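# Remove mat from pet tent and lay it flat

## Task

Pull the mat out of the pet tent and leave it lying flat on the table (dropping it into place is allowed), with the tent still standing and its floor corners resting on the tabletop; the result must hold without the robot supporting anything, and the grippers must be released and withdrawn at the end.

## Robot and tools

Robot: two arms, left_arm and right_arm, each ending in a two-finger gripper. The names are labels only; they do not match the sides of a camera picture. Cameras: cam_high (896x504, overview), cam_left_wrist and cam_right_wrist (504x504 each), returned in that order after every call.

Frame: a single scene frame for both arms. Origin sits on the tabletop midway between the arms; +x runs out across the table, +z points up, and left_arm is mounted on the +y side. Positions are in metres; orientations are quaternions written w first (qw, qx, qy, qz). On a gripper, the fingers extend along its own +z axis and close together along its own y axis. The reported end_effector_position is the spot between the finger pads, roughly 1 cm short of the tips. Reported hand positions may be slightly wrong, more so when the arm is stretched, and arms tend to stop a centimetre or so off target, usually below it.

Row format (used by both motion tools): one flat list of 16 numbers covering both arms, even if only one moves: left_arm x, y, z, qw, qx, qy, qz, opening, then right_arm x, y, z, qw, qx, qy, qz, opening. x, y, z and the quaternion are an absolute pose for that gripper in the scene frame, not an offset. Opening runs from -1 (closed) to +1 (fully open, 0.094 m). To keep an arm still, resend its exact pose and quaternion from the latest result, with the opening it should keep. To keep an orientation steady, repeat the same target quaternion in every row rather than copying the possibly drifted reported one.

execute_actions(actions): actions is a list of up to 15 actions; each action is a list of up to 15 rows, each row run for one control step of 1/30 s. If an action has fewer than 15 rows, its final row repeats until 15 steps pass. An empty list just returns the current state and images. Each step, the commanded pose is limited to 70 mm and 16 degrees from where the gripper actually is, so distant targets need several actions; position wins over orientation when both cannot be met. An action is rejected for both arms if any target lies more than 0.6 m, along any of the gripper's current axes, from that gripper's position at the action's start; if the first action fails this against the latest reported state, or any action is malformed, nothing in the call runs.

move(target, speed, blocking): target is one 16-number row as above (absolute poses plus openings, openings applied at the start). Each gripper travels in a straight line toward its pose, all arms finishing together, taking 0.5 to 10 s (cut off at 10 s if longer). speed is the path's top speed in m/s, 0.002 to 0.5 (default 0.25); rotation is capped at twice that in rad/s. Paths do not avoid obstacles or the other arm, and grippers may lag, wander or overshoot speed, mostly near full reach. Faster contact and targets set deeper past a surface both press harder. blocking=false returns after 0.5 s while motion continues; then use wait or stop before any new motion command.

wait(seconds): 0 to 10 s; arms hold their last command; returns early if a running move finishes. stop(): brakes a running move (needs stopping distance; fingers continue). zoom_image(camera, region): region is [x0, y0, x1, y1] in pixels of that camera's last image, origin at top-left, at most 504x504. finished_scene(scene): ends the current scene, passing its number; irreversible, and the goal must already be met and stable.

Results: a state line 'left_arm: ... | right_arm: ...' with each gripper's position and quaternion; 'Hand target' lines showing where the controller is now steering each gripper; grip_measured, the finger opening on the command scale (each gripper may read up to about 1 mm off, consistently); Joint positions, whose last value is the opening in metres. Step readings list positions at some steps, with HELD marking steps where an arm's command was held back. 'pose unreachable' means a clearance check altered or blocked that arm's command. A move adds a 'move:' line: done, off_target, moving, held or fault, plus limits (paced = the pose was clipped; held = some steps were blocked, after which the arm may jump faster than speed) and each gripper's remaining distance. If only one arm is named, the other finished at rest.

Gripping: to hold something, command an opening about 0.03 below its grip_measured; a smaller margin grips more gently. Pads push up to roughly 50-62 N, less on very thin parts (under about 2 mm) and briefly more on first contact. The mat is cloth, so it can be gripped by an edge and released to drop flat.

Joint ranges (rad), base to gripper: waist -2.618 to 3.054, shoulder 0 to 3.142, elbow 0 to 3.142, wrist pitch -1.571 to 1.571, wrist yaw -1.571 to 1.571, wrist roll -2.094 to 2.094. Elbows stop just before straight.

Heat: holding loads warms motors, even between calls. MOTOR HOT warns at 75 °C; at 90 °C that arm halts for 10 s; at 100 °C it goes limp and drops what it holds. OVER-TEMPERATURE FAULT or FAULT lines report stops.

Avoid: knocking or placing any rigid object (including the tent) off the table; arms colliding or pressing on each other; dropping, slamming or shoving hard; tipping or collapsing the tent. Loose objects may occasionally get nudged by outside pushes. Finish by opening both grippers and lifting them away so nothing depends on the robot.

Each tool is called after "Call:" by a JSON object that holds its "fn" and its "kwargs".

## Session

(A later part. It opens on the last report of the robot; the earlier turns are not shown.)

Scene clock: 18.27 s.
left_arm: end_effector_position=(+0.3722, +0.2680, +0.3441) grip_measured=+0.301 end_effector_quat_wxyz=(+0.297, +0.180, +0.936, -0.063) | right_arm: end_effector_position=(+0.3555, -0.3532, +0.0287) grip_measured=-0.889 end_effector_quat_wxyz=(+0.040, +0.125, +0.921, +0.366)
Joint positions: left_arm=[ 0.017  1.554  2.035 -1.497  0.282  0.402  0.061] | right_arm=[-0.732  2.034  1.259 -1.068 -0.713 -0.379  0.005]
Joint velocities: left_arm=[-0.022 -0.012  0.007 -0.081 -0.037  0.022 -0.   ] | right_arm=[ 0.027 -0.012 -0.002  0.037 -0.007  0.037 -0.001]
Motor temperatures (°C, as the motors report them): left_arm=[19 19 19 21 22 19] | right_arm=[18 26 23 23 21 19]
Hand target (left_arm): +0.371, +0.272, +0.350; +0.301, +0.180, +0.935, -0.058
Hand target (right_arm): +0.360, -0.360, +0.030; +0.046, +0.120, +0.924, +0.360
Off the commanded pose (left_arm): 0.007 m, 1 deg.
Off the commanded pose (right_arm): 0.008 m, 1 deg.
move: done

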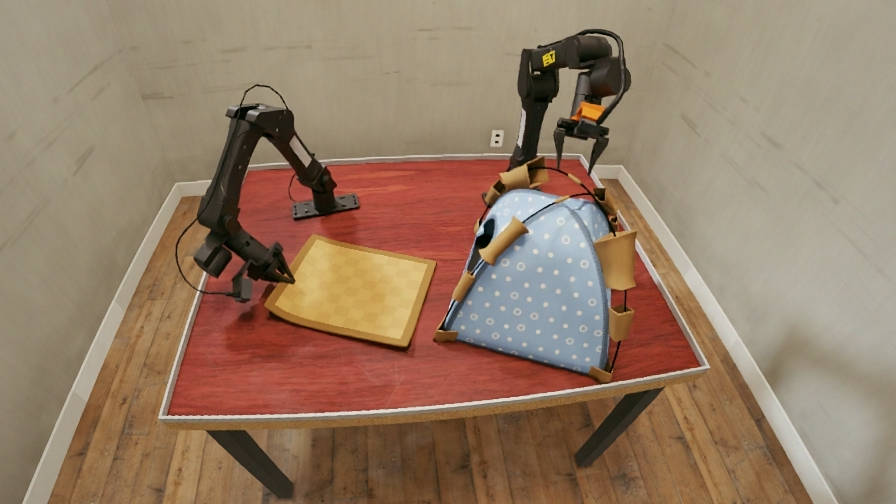

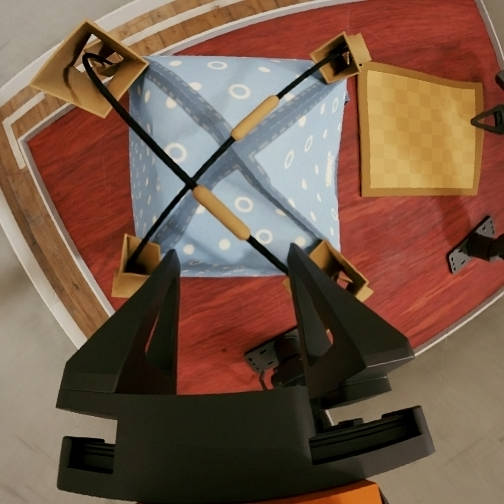

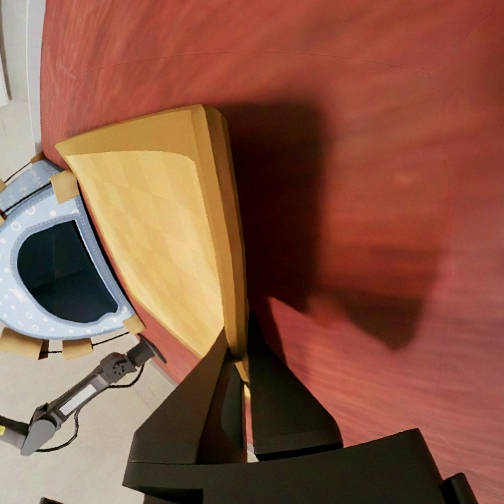

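Call:
{"fn": "move", "kwargs": {"target": [0.36,0.28,0.38,0.36,0.14,0.92,-0.05,0.3, 0.357,-0.375,0.032,0.045,0.12,0.925,0.36,-0.4]}}

Call:
{"fn": "move", "kwargs": {"target": [0.34,0.29,0.42,0.45,0.08,0.89,-0.03,0.3, 0.345,-0.43,0.09,0.045,0.12,0.925,0.36,-0.4]}}

Call:
{"fn": "zoom_image", "kwargs": {"camera": "cam_high", "region": [540, 310, 700, 410]}}

Scene clock: 19.63 s.
left_arm: end_effector_position=(+0.3604, +0.2786, +0.3738) grip_measured=+0.301 end_effector_quat_wxyz=(+0.349, +0.149, +0.924, -0.048) | right_arm: end_effector_position=(+0.3527, -0.3696, +0.0303) grip_measured=-0.402 end_effector_quat_wxyz=(+0.039, +0.123, +0.923, +0.361)
Joint positions: left_arm=[ 0.055  1.473  2.035 -1.461  0.284  0.361  0.061] | right_arm=[-0.773  2.056  1.304 -1.12  -0.691 -0.43   0.028]
Joint velocities: left_arm=[ 0.007 -0.022  0.017 -0.051 -0.022  0.007 -0.   ] | right_arm=[ 0.017  0.017  0.007 -0.051  0.007 -0.007 -0.001]
Motor temperatures (°C, as the motors report them): left_arm=[19 19 19 21 22 19] | right_arm=[18 26 23 23 21 19]
Hand target (left_arm): +0.360, +0.280, +0.380; +0.360, +0.141, +0.921, -0.051
Hand target (right_arm): +0.357, -0.375, +0.032; +0.046, +0.120, +0.924, +0.360
Off the commanded pose (left_arm): 0.006 m, 2 deg.
Off the commanded pose (right_arm): 0.007 m, 1 deg.
move: done

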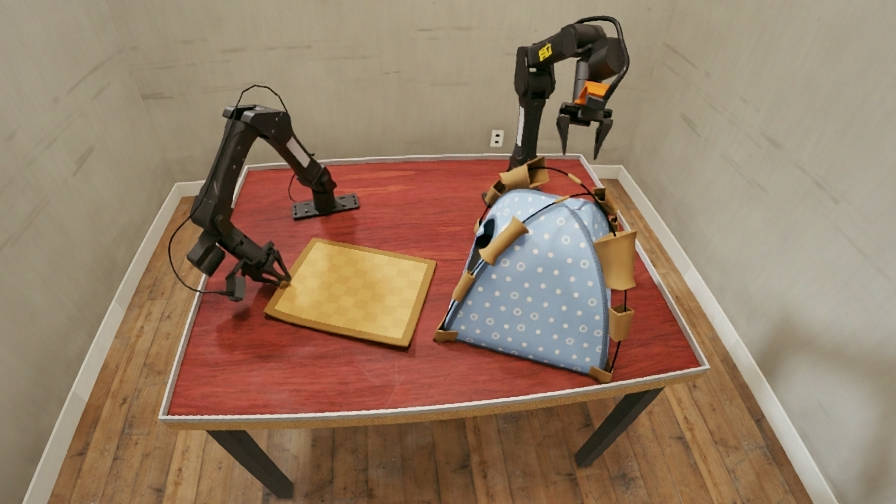

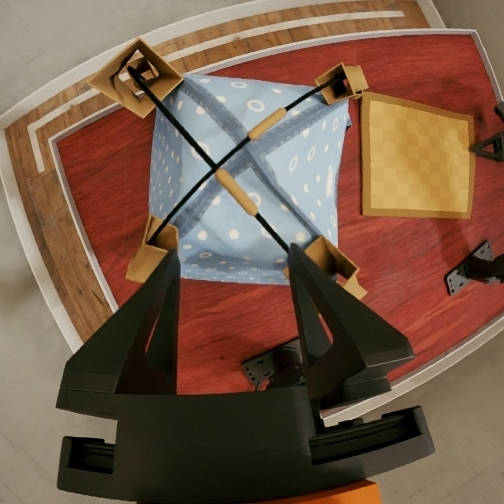

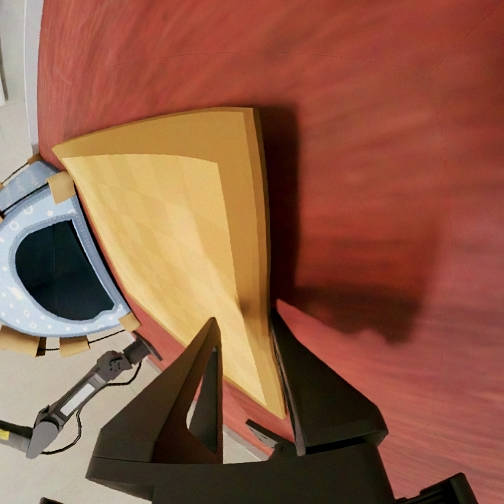

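Scene clock: 20.83 s.
left_arm: end_effector_position=(+0.3415, +0.2866, +0.4223) grip_measured=+0.301 end_effector_quat_wxyz=(+0.450, +0.092, +0.887, -0.032) | right_arm: end_effector_position=(+0.3425, -0.4259, +0.0875) grip_measured=-0.402 end_effector_quat_wxyz=(+0.040, +0.125, +0.922, +0.363)
Joint positions: left_arm=[ 0.087  1.315  1.972 -1.321  0.278  0.243  0.061] | right_arm=[-0.918  2.097  1.599 -1.482 -0.645 -0.601  0.028]
Joint velocities: left_arm=[ 0.017  0.017  0.012  0.007 -0.022  0.007 -0.001] | right_arm=[-0.012  0.002  0.007  0.037 -0.022 -0.022  0.001]
Motor temperatures (°C, as the motors report them): left_arm=[19 19 19 21 22 19] | right_arm=[18 27 24 23 21 19]
Hand target (left_arm): +0.340, +0.290, +0.420; +0.450, +0.081, +0.889, -0.031
Hand target (right_arm): +0.346, -0.430, +0.090; +0.047, +0.120, +0.924, +0.360
Off the commanded pose (left_arm): 0.004 m, 1 deg.
Off the commanded pose (right_arm): 0.005 m, 1 deg.
move: done

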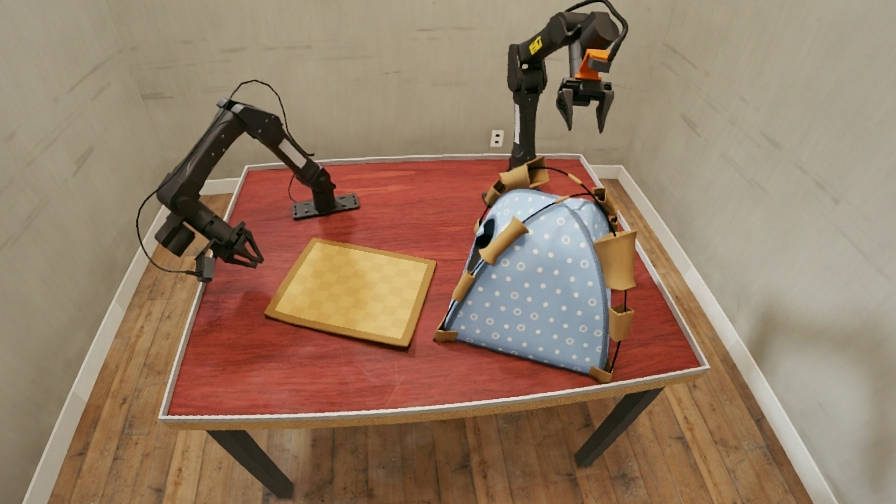

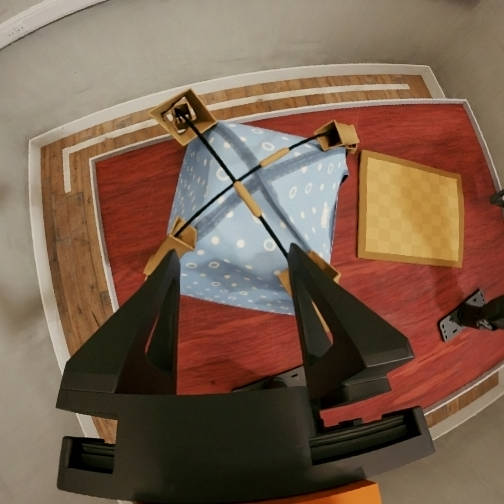

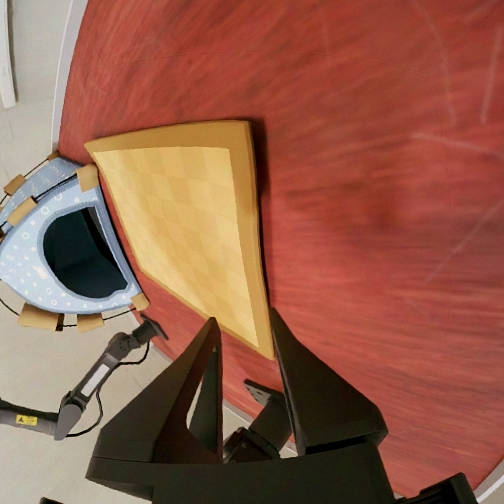

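Region (540, 310, 700, 410) of cam_high's 896x504 image, scaled by 3.150, with more detail than that image has; it fills the top 315 rows of this view, and the rest is white.

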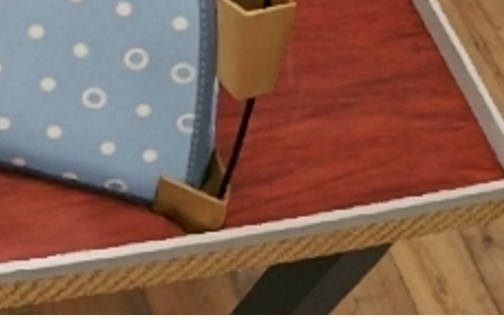

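Call:
{"fn": "execute_actions", "kwargs": {"actions": []}}

Call:
{"fn": "zoom_image", "kwargs": {"camera": "cam_high", "region": [240, 220, 480, 370]}}

Scene clock: 21.13 s.
left_arm: end_effector_position=(+0.3416, +0.2866, +0.4225) grip_measured=+0.301 end_effector_quat_wxyz=(+0.451, +0.091, +0.887, -0.032) | right_arm: end_effector_position=(+0.3423, -0.4257, +0.0876) grip_measured=-0.402 end_effector_quat_wxyz=(+0.039, +0.125, +0.922, +0.364)
Joint positions: left_arm=[ 0.087  1.315  1.972 -1.32   0.278  0.242  0.061] | right_arm=[-0.918  2.097  1.599 -1.484 -0.645 -0.601  0.028]
Joint velocities: left_arm=[ 0.017  0.012  0.012  0.066 -0.007  0.022  0.   ] | right_arm=[ 0.032 -0.007 -0.007 -0.066  0.007  0.007  0.   ]
Motor temperatures (°C, as the motors report them): left_arm=[19 19 19 21 22 19] | right_arm=[18 27 24 23 21 19]
Hand target (left_arm): +0.340, +0.290, +0.420; +0.450, +0.081, +0.889, -0.031
Hand target (right_arm): +0.346, -0.430, +0.090; +0.047, +0.120, +0.924, +0.360
Off the commanded pose (left_arm): 0.004 m, 1 deg.
Off the commanded pose (right_arm): 0.006 m, 1 deg.

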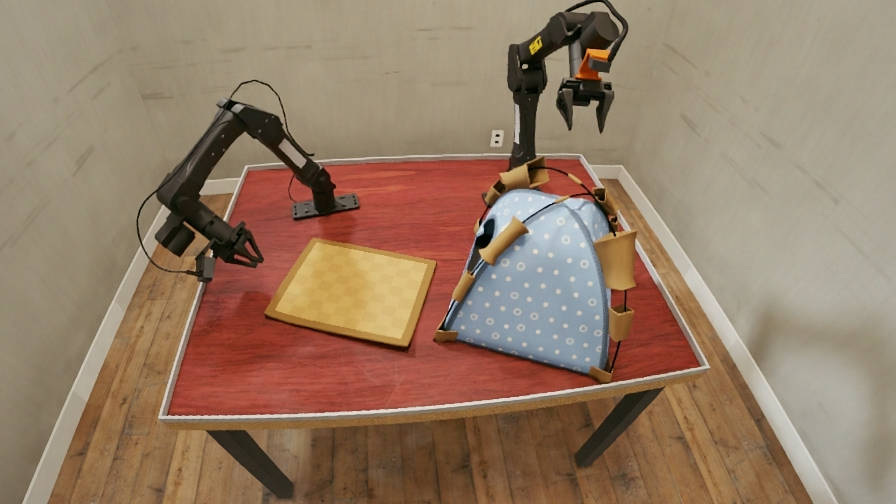

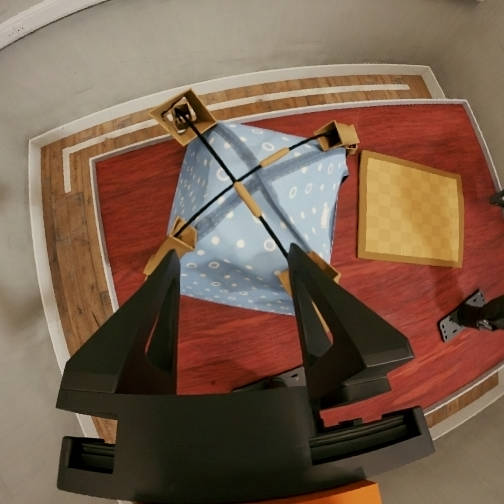

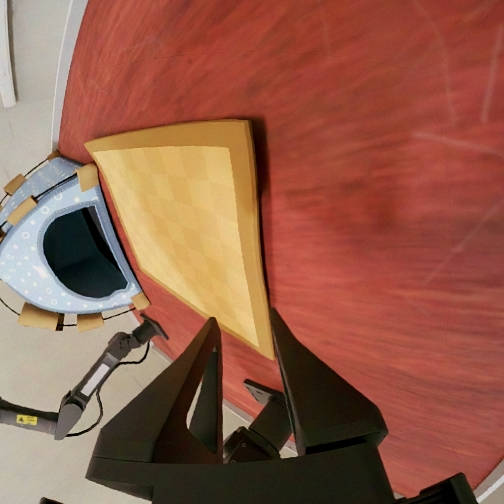

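Region (240, 220, 480, 370) of cam_high's 896x504 image, scaled by 2.100, with more detail than that image has; it fills the top 315 rows of this view, and the rest is white.

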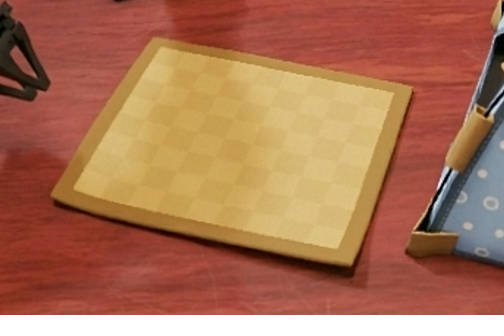

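Call:
{"fn": "move", "kwargs": {"target": [0.34,0.29,0.42,0.45,0.08,0.89,-0.03,0.3, 0.425,-0.385,0.05,0.033,0.126,0.957,0.257,-1]}}

Call:
{"fn": "move", "kwargs": {"target": [0.34,0.29,0.42,0.45,0.08,0.89,-0.03,0.3, 0.425,-0.385,0.012,0.033,0.126,0.957,0.257,-1], "speed": 0.1}}

Call:
{"fn": "move", "kwargs": {"target": [0.34,0.29,0.42,0.45,0.08,0.89,-0.03,0.3, 0.4,-0.43,0.11,0.033,0.126,0.957,0.257,-1]}}

Scene clock: 22.77 s.
left_arm: end_effector_position=(+0.3416, +0.2878, +0.4223) grip_measured=+0.301 end_effector_quat_wxyz=(+0.450, +0.089, +0.888, -0.030) | right_arm: end_effector_position=(+0.4139, -0.3773, +0.0448) grip_measured=-0.995 end_effector_quat_wxyz=(+0.016, +0.126, +0.956, +0.263)
Joint positions: left_arm=[ 0.087  1.315  1.972 -1.32   0.272  0.239  0.061] | right_arm=[-0.628  2.148  1.618 -1.185 -0.516 -0.217  0.   ]
Joint velocities: left_arm=[-0.002 -0.007  0.017 -0.051 -0.051  0.037 -0.   ] | right_arm=[ 0.002 -0.002  0.007 -0.022  0.081  0.022 -0.   ]
Motor temperatures (°C, as the motors report them): left_arm=[19 19 19 21 22 19] | right_arm=[18 27 24 23 21 19]
Hand target (left_arm): +0.340, +0.290, +0.420; +0.449, +0.080, +0.889, -0.030
Hand target (right_arm): +0.423, -0.384, +0.049; +0.032, +0.126, +0.958, +0.256
Off the commanded pose (left_arm): 0.004 m, 1 deg.
Off the commanded pose (right_arm): 0.014 m, 2 deg.
move: off_target (right_arm)

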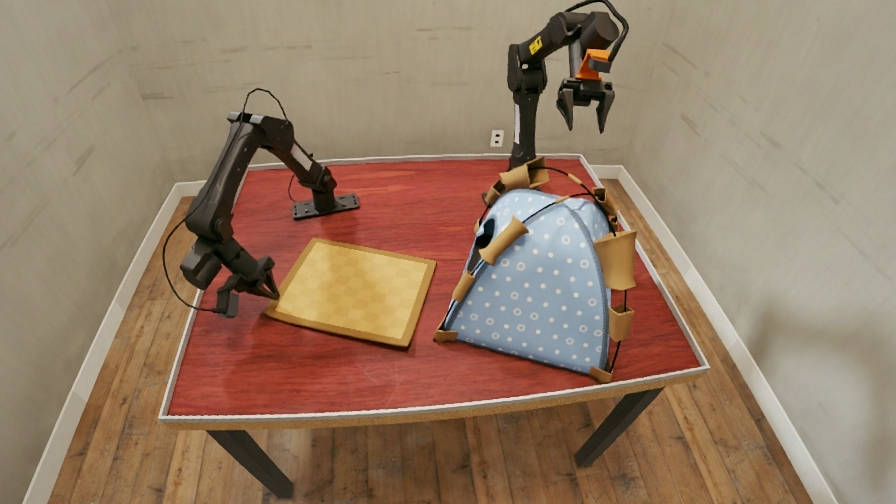

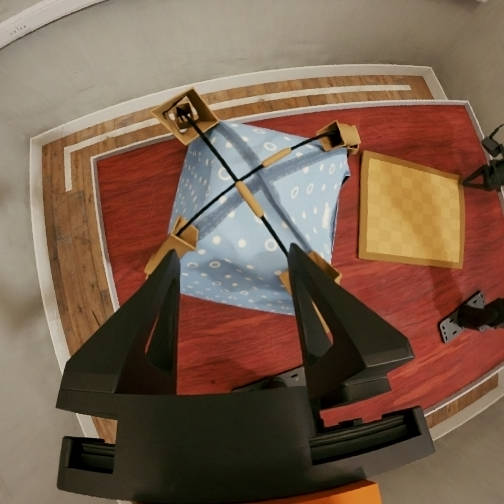

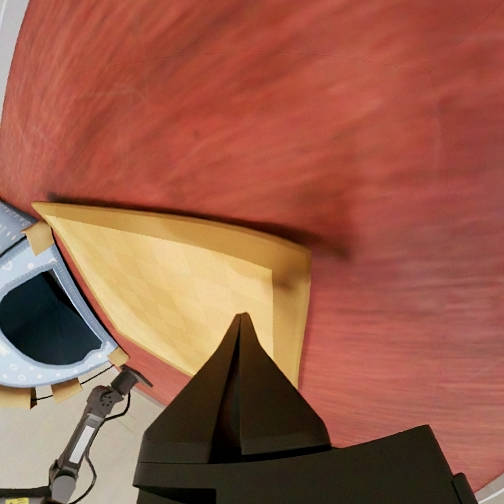

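Scene clock: 23.57 s.
left_arm: end_effector_position=(+0.3416, +0.2878, +0.4223) grip_measured=+0.301 end_effector_quat_wxyz=(+0.450, +0.089, +0.888, -0.030) | right_arm: end_effector_position=(+0.4232, -0.3816, +0.0163) grip_measured=-0.996 end_effector_quat_wxyz=(+0.027, +0.124, +0.957, +0.260)
Joint positions: left_arm=[ 0.087  1.315  1.972 -1.32   0.272  0.239  0.061] | right_arm=[-0.628  2.202  1.589 -1.078 -0.516 -0.216  0.   ]
Joint velocities: left_arm=[-0.017  0.002 -0.007 -0.007  0.081  0.066  0.001] | right_arm=[ 0.017 -0.007  0.002  0.007 -0.007 -0.051  0.001]
Motor temperatures (°C, as the motors report them): left_arm=[19 19 19 21 22 19] | right_arm=[18 27 24 23 21 19]
Hand target (left_arm): +0.340, +0.290, +0.420; +0.449, +0.080, +0.889, -0.030
Hand target (right_arm): +0.425, -0.385, +0.012; +0.033, +0.126, +0.957, +0.258
Off the commanded pose (left_arm): 0.004 m, 1 deg.
Off the commanded pose (right_arm): 0.006 m, 1 deg.
move: done

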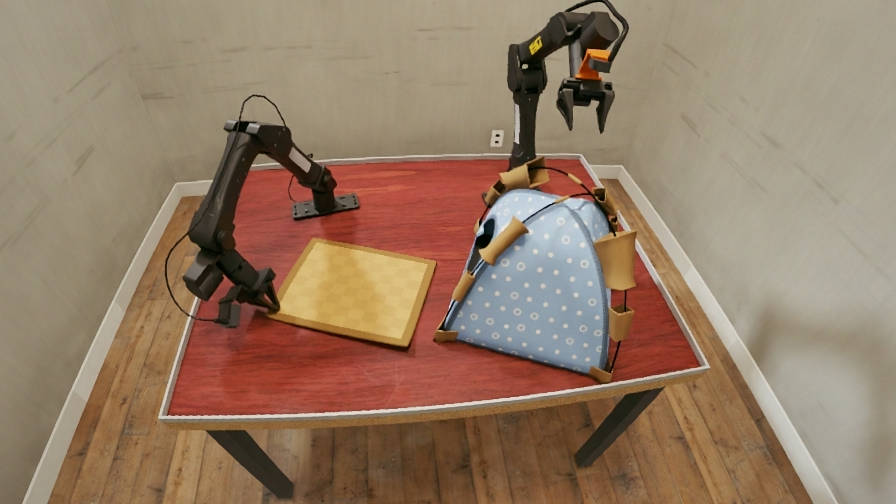

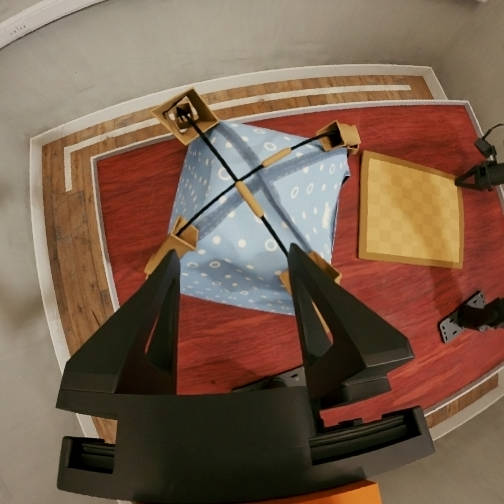

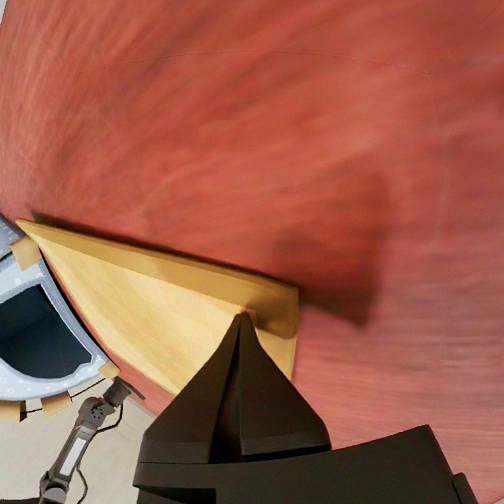

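Scene clock: 24.73 s.
left_arm: end_effector_position=(+0.3416, +0.2878, +0.4223) grip_measured=+0.301 end_effector_quat_wxyz=(+0.450, +0.089, +0.888, -0.030) | right_arm: end_effector_position=(+0.3978, -0.4281, +0.1038) grip_measured=-0.996 end_effector_quat_wxyz=(+0.025, +0.133, +0.955, +0.263)
Joint positions: left_arm=[ 0.087  1.315  1.972 -1.32   0.272  0.239  0.061] | right_arm=[-0.762  2.15   1.856 -1.473 -0.501 -0.348  0.   ]
Joint velocities: left_arm=[-0.007 -0.002 -0.002 -0.051 -0.007 -0.066  0.   ] | right_arm=[ 0.002 -0.002  0.002 -0.022 -0.051 -0.037 -0.001]
Motor temperatures (°C, as the motors report them): left_arm=[19 19 19 21 22 19] | right_arm=[18 27 24 23 21 19]
Hand target (left_arm): +0.340, +0.290, +0.420; +0.449, +0.080, +0.889, -0.030
Hand target (right_arm): +0.401, -0.431, +0.110; +0.034, +0.126, +0.957, +0.258
Off the commanded pose (left_arm): 0.004 m, 1 deg.
Off the commanded pose (right_arm): 0.007 m, 1 deg.
move: done

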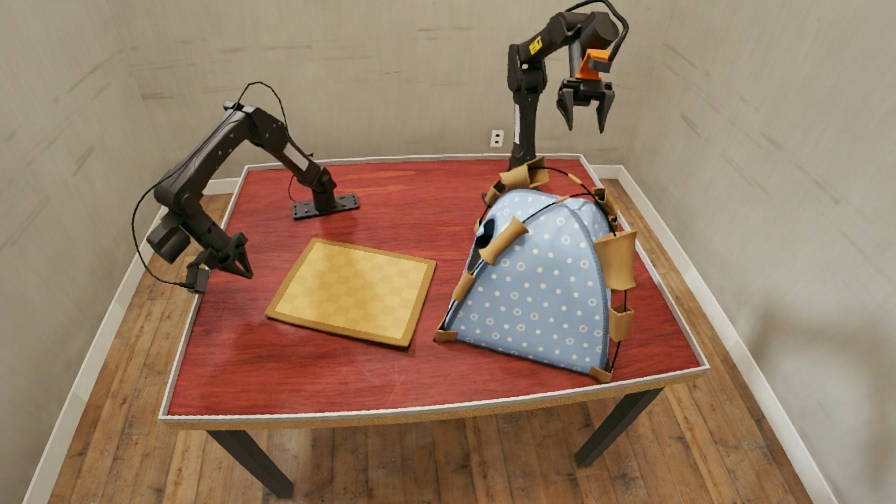

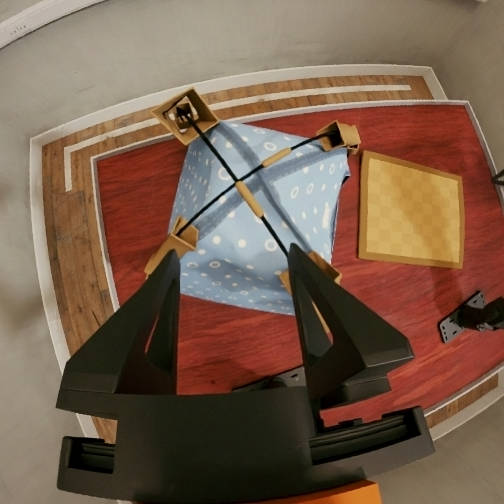

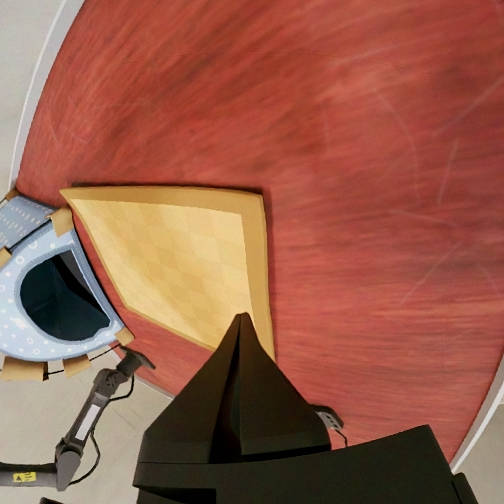

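Call:
{"fn": "finished_scene", "kwargs": {"scene": 2}}

The scene is finished: the task was done.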